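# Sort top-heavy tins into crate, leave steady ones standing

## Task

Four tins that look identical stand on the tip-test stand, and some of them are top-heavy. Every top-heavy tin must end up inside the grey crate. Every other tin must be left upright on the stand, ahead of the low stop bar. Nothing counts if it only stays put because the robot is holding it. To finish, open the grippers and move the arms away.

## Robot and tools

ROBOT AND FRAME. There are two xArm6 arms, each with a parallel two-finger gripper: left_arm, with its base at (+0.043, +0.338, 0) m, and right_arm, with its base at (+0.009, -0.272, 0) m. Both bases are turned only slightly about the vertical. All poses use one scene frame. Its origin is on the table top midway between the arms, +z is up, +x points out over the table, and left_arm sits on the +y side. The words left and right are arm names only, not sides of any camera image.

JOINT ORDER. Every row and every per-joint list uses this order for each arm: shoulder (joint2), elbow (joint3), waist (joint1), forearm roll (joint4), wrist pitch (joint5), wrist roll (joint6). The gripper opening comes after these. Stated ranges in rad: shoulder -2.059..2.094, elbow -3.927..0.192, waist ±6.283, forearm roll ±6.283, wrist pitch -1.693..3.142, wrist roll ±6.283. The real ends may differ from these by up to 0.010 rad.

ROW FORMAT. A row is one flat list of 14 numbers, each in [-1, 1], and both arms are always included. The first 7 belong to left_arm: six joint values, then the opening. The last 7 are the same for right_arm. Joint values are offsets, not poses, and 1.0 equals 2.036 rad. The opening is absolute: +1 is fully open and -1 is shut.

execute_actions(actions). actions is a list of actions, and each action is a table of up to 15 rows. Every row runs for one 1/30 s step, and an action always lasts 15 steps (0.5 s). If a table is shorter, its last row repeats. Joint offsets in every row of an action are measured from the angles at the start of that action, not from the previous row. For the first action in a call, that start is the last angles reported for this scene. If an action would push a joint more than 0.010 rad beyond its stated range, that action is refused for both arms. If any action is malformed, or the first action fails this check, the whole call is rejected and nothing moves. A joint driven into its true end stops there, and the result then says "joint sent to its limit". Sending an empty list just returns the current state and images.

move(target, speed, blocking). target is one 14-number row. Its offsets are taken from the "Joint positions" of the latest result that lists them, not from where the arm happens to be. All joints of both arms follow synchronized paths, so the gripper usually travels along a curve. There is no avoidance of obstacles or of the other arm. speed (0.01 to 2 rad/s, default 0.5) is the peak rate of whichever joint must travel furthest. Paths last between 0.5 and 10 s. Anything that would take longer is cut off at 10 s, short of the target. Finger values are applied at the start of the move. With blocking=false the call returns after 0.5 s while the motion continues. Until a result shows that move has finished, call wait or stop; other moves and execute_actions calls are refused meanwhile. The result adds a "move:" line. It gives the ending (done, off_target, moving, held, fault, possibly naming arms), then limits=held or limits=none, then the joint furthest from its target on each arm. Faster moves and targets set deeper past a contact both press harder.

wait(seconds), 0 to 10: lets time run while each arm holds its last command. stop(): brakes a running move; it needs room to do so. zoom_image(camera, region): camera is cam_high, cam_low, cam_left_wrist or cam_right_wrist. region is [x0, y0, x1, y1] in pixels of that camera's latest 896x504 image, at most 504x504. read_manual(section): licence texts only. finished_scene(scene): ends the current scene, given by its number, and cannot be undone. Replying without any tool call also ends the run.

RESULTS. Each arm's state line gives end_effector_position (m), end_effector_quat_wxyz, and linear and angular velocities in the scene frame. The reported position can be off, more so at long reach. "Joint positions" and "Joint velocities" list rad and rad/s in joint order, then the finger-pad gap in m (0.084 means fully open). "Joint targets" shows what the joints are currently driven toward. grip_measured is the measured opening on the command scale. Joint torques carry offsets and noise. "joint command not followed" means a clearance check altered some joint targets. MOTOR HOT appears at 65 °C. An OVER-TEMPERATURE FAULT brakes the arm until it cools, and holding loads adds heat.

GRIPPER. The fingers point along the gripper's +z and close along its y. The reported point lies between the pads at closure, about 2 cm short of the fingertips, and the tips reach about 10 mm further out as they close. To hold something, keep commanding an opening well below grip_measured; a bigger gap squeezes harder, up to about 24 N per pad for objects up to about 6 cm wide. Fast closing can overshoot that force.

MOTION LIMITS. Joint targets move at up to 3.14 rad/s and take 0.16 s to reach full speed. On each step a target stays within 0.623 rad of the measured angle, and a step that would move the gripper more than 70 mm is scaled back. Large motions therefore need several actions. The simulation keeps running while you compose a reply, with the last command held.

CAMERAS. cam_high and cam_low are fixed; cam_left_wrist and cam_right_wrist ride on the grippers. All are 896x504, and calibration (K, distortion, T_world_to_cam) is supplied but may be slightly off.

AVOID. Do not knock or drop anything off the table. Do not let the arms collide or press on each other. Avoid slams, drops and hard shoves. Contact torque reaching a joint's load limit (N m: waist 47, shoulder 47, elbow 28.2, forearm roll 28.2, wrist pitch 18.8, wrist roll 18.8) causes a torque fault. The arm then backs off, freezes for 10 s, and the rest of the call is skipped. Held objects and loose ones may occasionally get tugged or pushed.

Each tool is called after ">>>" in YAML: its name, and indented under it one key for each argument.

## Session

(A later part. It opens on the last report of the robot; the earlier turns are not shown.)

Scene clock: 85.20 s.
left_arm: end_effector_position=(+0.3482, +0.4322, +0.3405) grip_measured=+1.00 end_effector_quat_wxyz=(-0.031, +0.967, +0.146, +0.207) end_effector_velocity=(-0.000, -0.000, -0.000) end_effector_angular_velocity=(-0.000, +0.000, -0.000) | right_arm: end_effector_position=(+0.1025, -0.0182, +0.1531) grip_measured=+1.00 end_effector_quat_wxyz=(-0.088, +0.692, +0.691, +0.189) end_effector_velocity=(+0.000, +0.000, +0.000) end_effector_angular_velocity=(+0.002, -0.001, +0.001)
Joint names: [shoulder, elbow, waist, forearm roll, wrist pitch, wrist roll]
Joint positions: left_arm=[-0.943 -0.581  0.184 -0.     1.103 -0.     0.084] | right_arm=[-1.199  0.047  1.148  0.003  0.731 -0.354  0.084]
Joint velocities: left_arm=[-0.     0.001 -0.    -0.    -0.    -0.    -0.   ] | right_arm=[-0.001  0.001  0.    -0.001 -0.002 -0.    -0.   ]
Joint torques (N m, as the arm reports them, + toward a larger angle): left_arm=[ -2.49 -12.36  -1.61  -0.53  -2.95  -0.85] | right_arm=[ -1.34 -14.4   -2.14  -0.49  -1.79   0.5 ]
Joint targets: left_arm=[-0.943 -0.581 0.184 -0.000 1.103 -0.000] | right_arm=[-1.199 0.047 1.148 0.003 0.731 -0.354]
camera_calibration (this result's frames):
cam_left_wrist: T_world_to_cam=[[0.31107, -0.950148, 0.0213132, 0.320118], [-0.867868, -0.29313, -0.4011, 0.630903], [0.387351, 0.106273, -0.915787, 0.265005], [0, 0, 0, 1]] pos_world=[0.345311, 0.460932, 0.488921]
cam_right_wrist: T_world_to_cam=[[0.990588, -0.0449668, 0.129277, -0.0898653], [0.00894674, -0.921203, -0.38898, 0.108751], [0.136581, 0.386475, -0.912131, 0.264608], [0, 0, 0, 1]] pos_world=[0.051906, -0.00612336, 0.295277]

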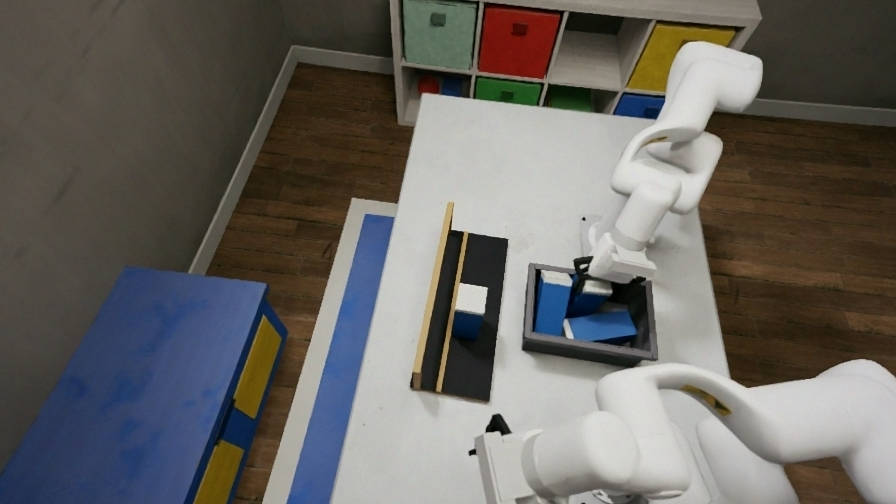

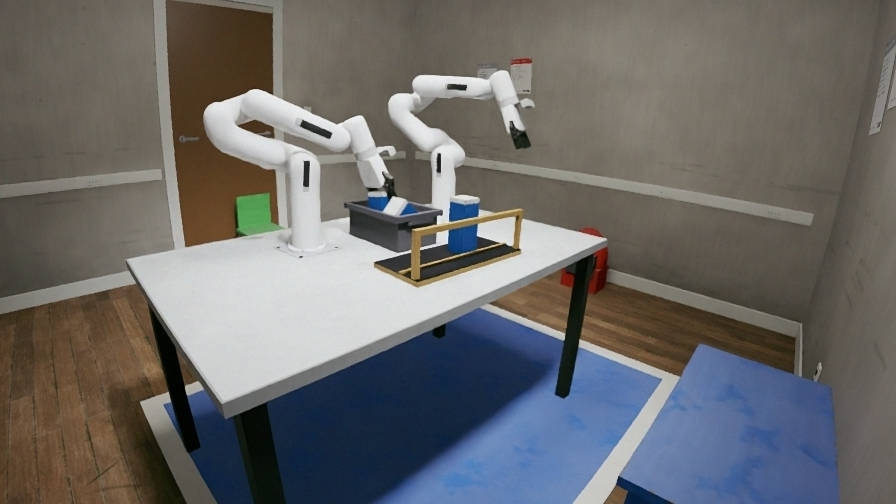

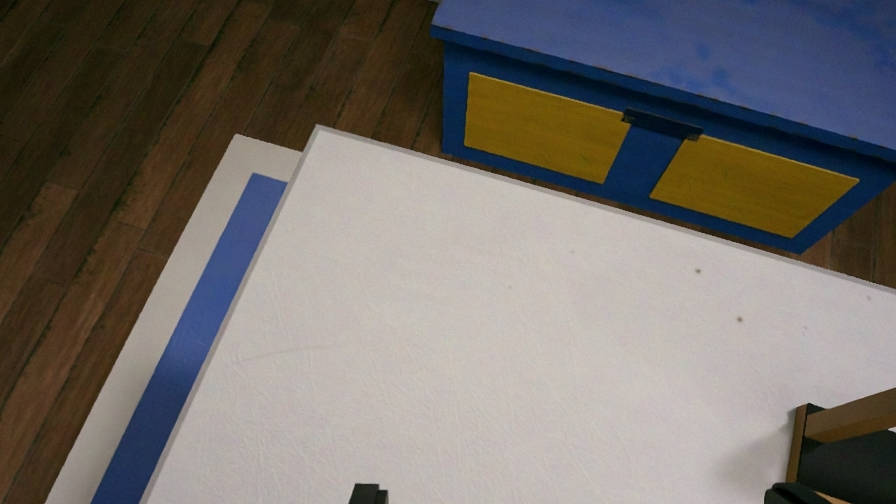

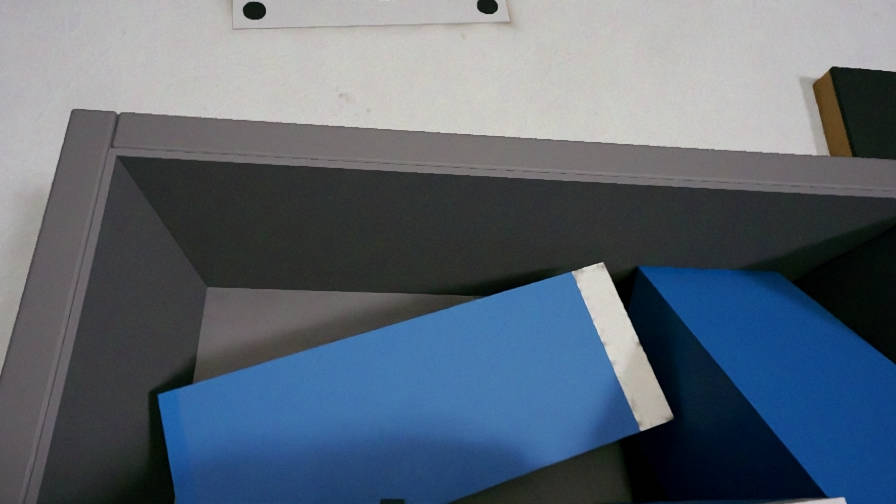

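Lift to z=0.235 pose, then higher and swing away.

>>> move:
  target: [0,0,0,0,0,0,1, -0.0197,-0.1095,0,0,0.1297,0,1]
  speed: 0.4

>>> move:
  target: [0,0,0,0,0,0,1, 0.04,-0.16,-0.7,0,0.12,0,1]
  speed: 1.0

Scene clock: 86.83 s.
left_arm: end_effector_position=(+0.3482, +0.4322, +0.3405) grip_measured=+1.00 end_effector_quat_wxyz=(-0.031, +0.967, +0.146, +0.207) end_effector_velocity=(+0.000, -0.000, -0.000) end_effector_angular_velocity=(-0.000, -0.000, -0.000) | right_arm: end_effector_position=(+0.1022, -0.0183, +0.2347) grip_measured=+1.00 end_effector_quat_wxyz=(-0.088, +0.692, +0.691, +0.189) end_effector_velocity=(+0.000, -0.000, +0.001) end_effector_angular_velocity=(-0.001, -0.000, -0.001)
Joint names: [shoulder, elbow, waist, forearm roll, wrist pitch, wrist roll]
Joint positions: left_arm=[-0.943 -0.581  0.184 -0.     1.103 -0.     0.084] | right_arm=[-1.239 -0.175  1.148  0.003  0.995 -0.354  0.084]
Joint velocities: left_arm=[ 0.     0.    -0.    -0.001 -0.001  0.    -0.   ] | right_arm=[ 0.001 -0.003 -0.001 -0.001  0.003  0.001 -0.   ]
Joint torques (N m, as the arm reports them, + toward a larger angle): left_arm=[ -2.31 -12.46  -1.77  -0.34  -3.09  -0.95] | right_arm=[ -0.93 -14.47  -2.    -0.59  -1.83   0.46]
Joint targets: left_arm=[-0.943 -0.581 0.184 -0.000 1.103 -0.000] | right_arm=[-1.239 -0.176 1.148 0.003 0.995 -0.354]
move: done; limits=none; left_arm: farthest joint: the waist, 0.000 radians from its target (0.000 radians at the start); right_arm: farthest joint: the elbow, 0.001 radians from its target (0.223 radians at the start)
camera_calibration (this result's frames):
cam_left_wrist: T_world_to_cam=[[0.31107, -0.950148, 0.0213133, 0.320118], [-0.867868, -0.29313, -0.401099, 0.630903], [0.387351, 0.106273, -0.915787, 0.265005], [0, 0, 0, 1]] pos_world=[0.345311, 0.460932, 0.48892]
cam_right_wrist: T_world_to_cam=[[0.990704, -0.0441375, 0.128677, -0.100051], [0.00931771, -0.921663, -0.387879, 0.140037], [0.135717, 0.385472, -0.912684, 0.339272], [0, 0, 0, 1]] pos_world=[0.051771, -0.00612903, 0.376839]

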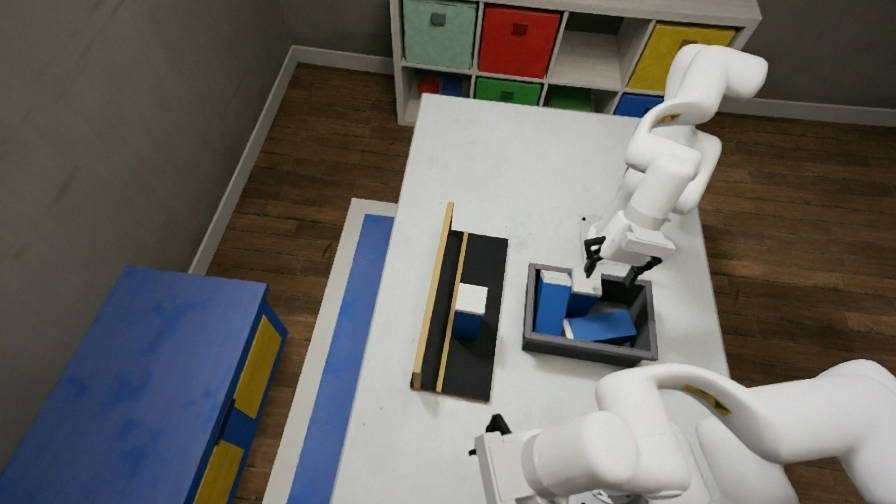

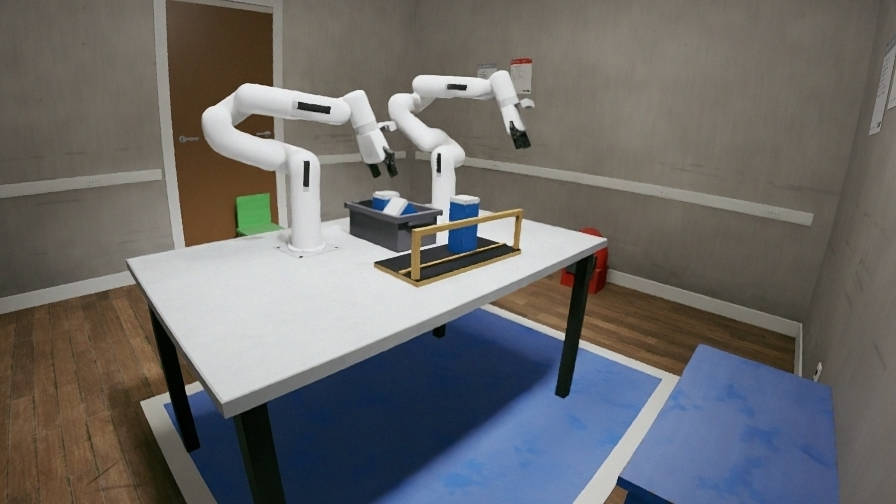

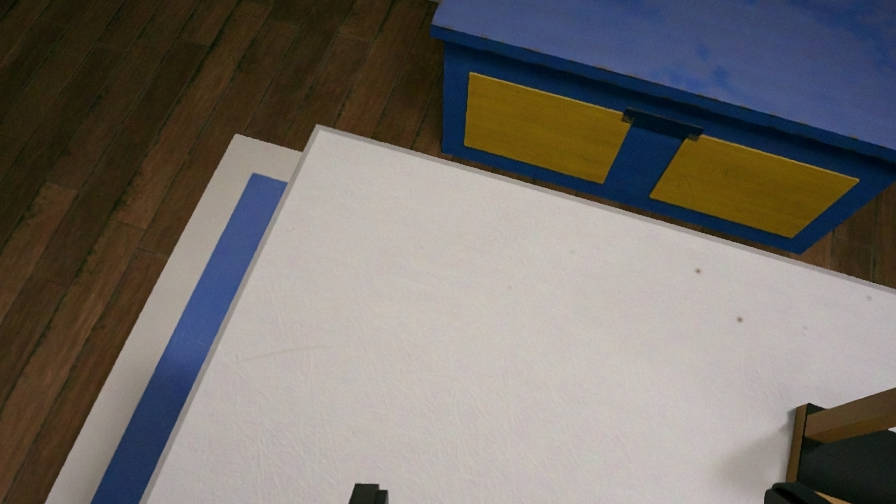

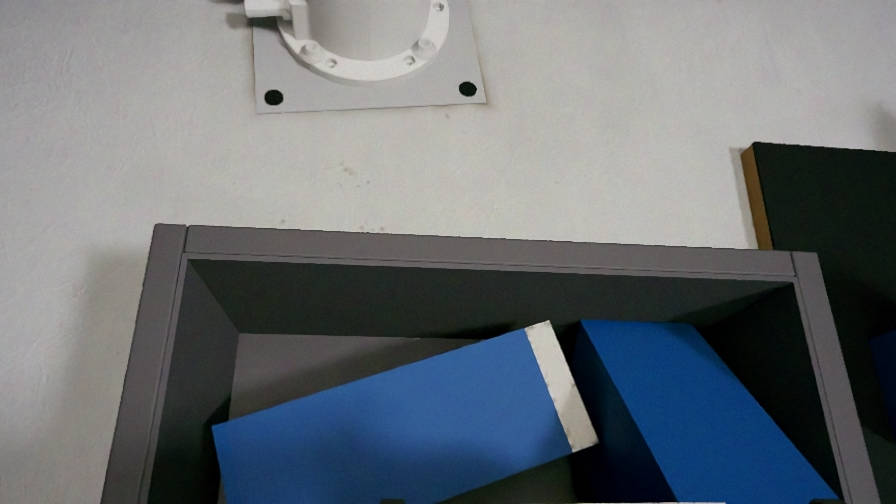

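Scene clock: 89.03 s.
left_arm: end_effector_position=(+0.3482, +0.4322, +0.3405) grip_measured=+1.00 end_effector_quat_wxyz=(-0.031, +0.967, +0.146, +0.207) end_effector_velocity=(+0.000, -0.000, +0.001) end_effector_angular_velocity=(-0.000, -0.001, +0.000) | right_arm: end_effector_position=(+0.2704, -0.3268, +0.3387) grip_measured=+1.00 end_effector_quat_wxyz=(+0.056, +0.975, +0.072, +0.200) end_effector_velocity=(+0.000, -0.001, +0.001) end_effector_angular_velocity=(-0.001, -0.002, -0.002)
Joint names: [shoulder, elbow, waist, forearm roll, wrist pitch, wrist roll]
Joint positions: left_arm=[-0.943 -0.581  0.184 -0.     1.103 -0.     0.084] | right_arm=[-1.158 -0.501 -0.276  0.003  1.239 -0.354  0.084]
Joint velocities: left_arm=[ 0.    -0.001  0.    -0.    -0.    -0.    -0.   ] | right_arm=[-0.001 -0.002 -0.003 -0.    -0.    -0.    -0.   ]
Joint torques (N m, as the arm reports them, + toward a larger angle): left_arm=[ -2.88 -12.4   -1.99  -0.49  -3.01  -0.92] | right_arm=[ -0.97 -13.77  -2.08  -0.62  -1.87   0.51]
Joint targets: left_arm=[-0.943 -0.581 0.184 -0.000 1.103 -0.000] | right_arm=[-1.158 -0.501 -0.277 0.003 1.239 -0.354]
move: done; limits=none; left_arm: farthest joint: the waist, 0.000 radians from its target (0.000 radians at the start); right_arm: farthest joint: the waist, 0.001 radians from its target (1.425 radians at the start)
camera_calibration (this result's frames):
cam_left_wrist: T_world_to_cam=[[0.31107, -0.950148, 0.0213133, 0.320118], [-0.867868, -0.29313, -0.401099, 0.630903], [0.387351, 0.106273, -0.915787, 0.265006], [0, 0, 0, 1]] pos_world=[0.345311, 0.460932, 0.48892]
cam_right_wrist: T_world_to_cam=[[0.101454, -0.986492, 0.128613, -0.361155], [-0.910388, -0.144189, -0.387818, 0.397269], [0.401124, -0.0777424, -0.912719, 0.30712], [0, 0, 0, 1]] pos_world=[0.275116, -0.275118, 0.480832]

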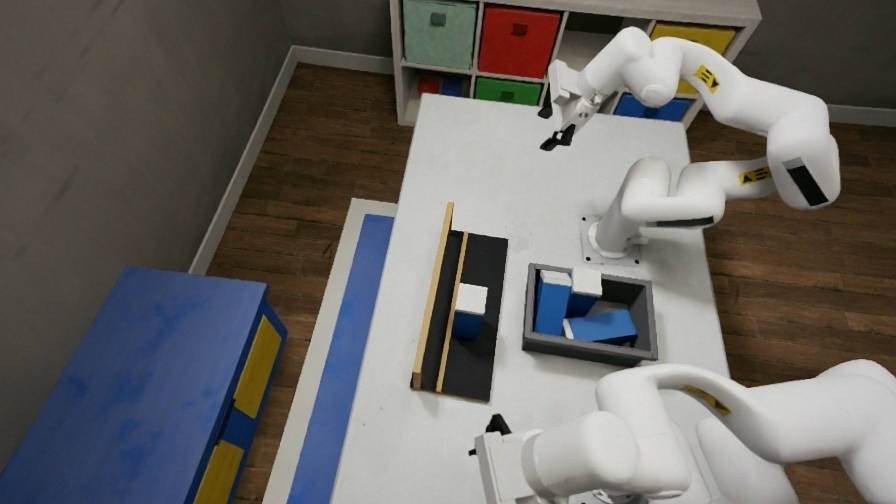

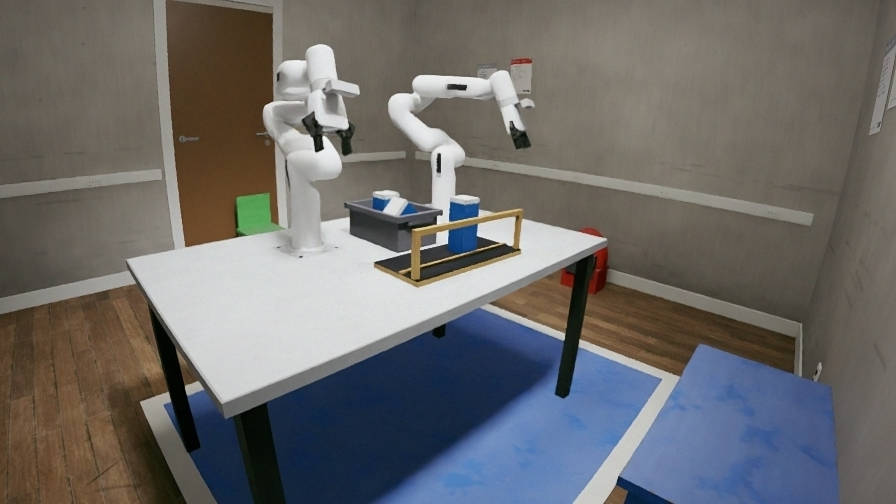

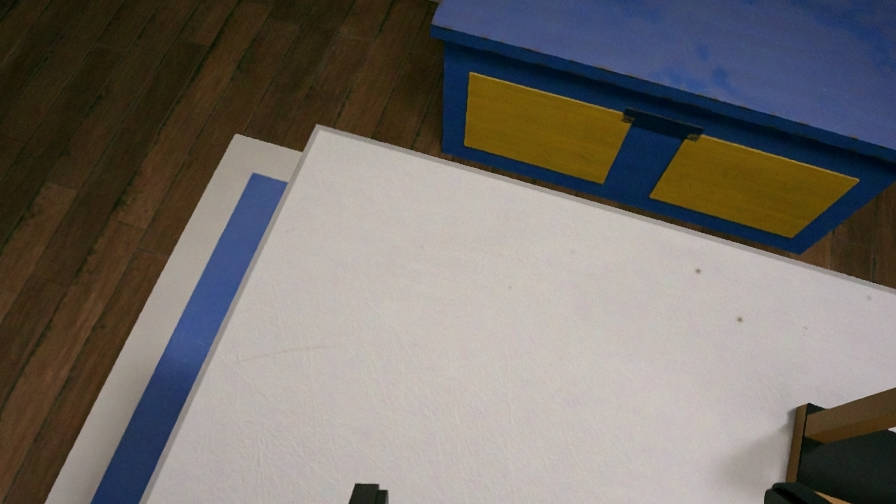

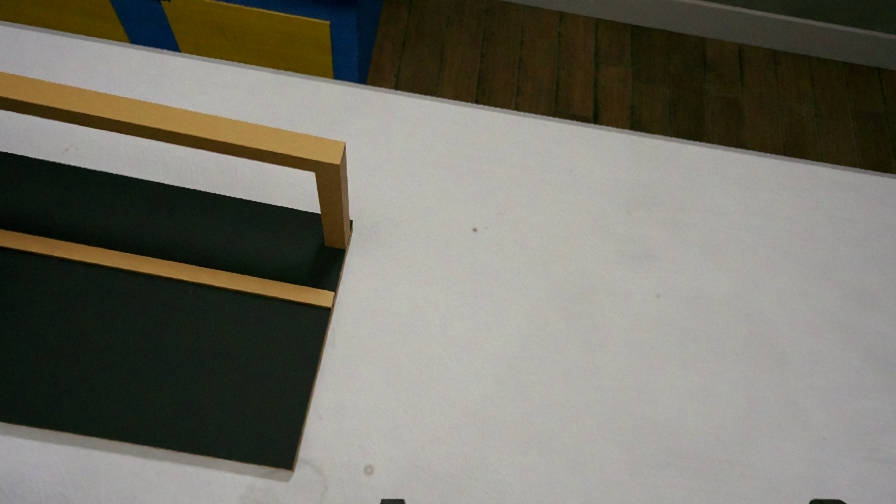

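>>> finished_scene:
  scene: 2

The scene is finished: the task was done.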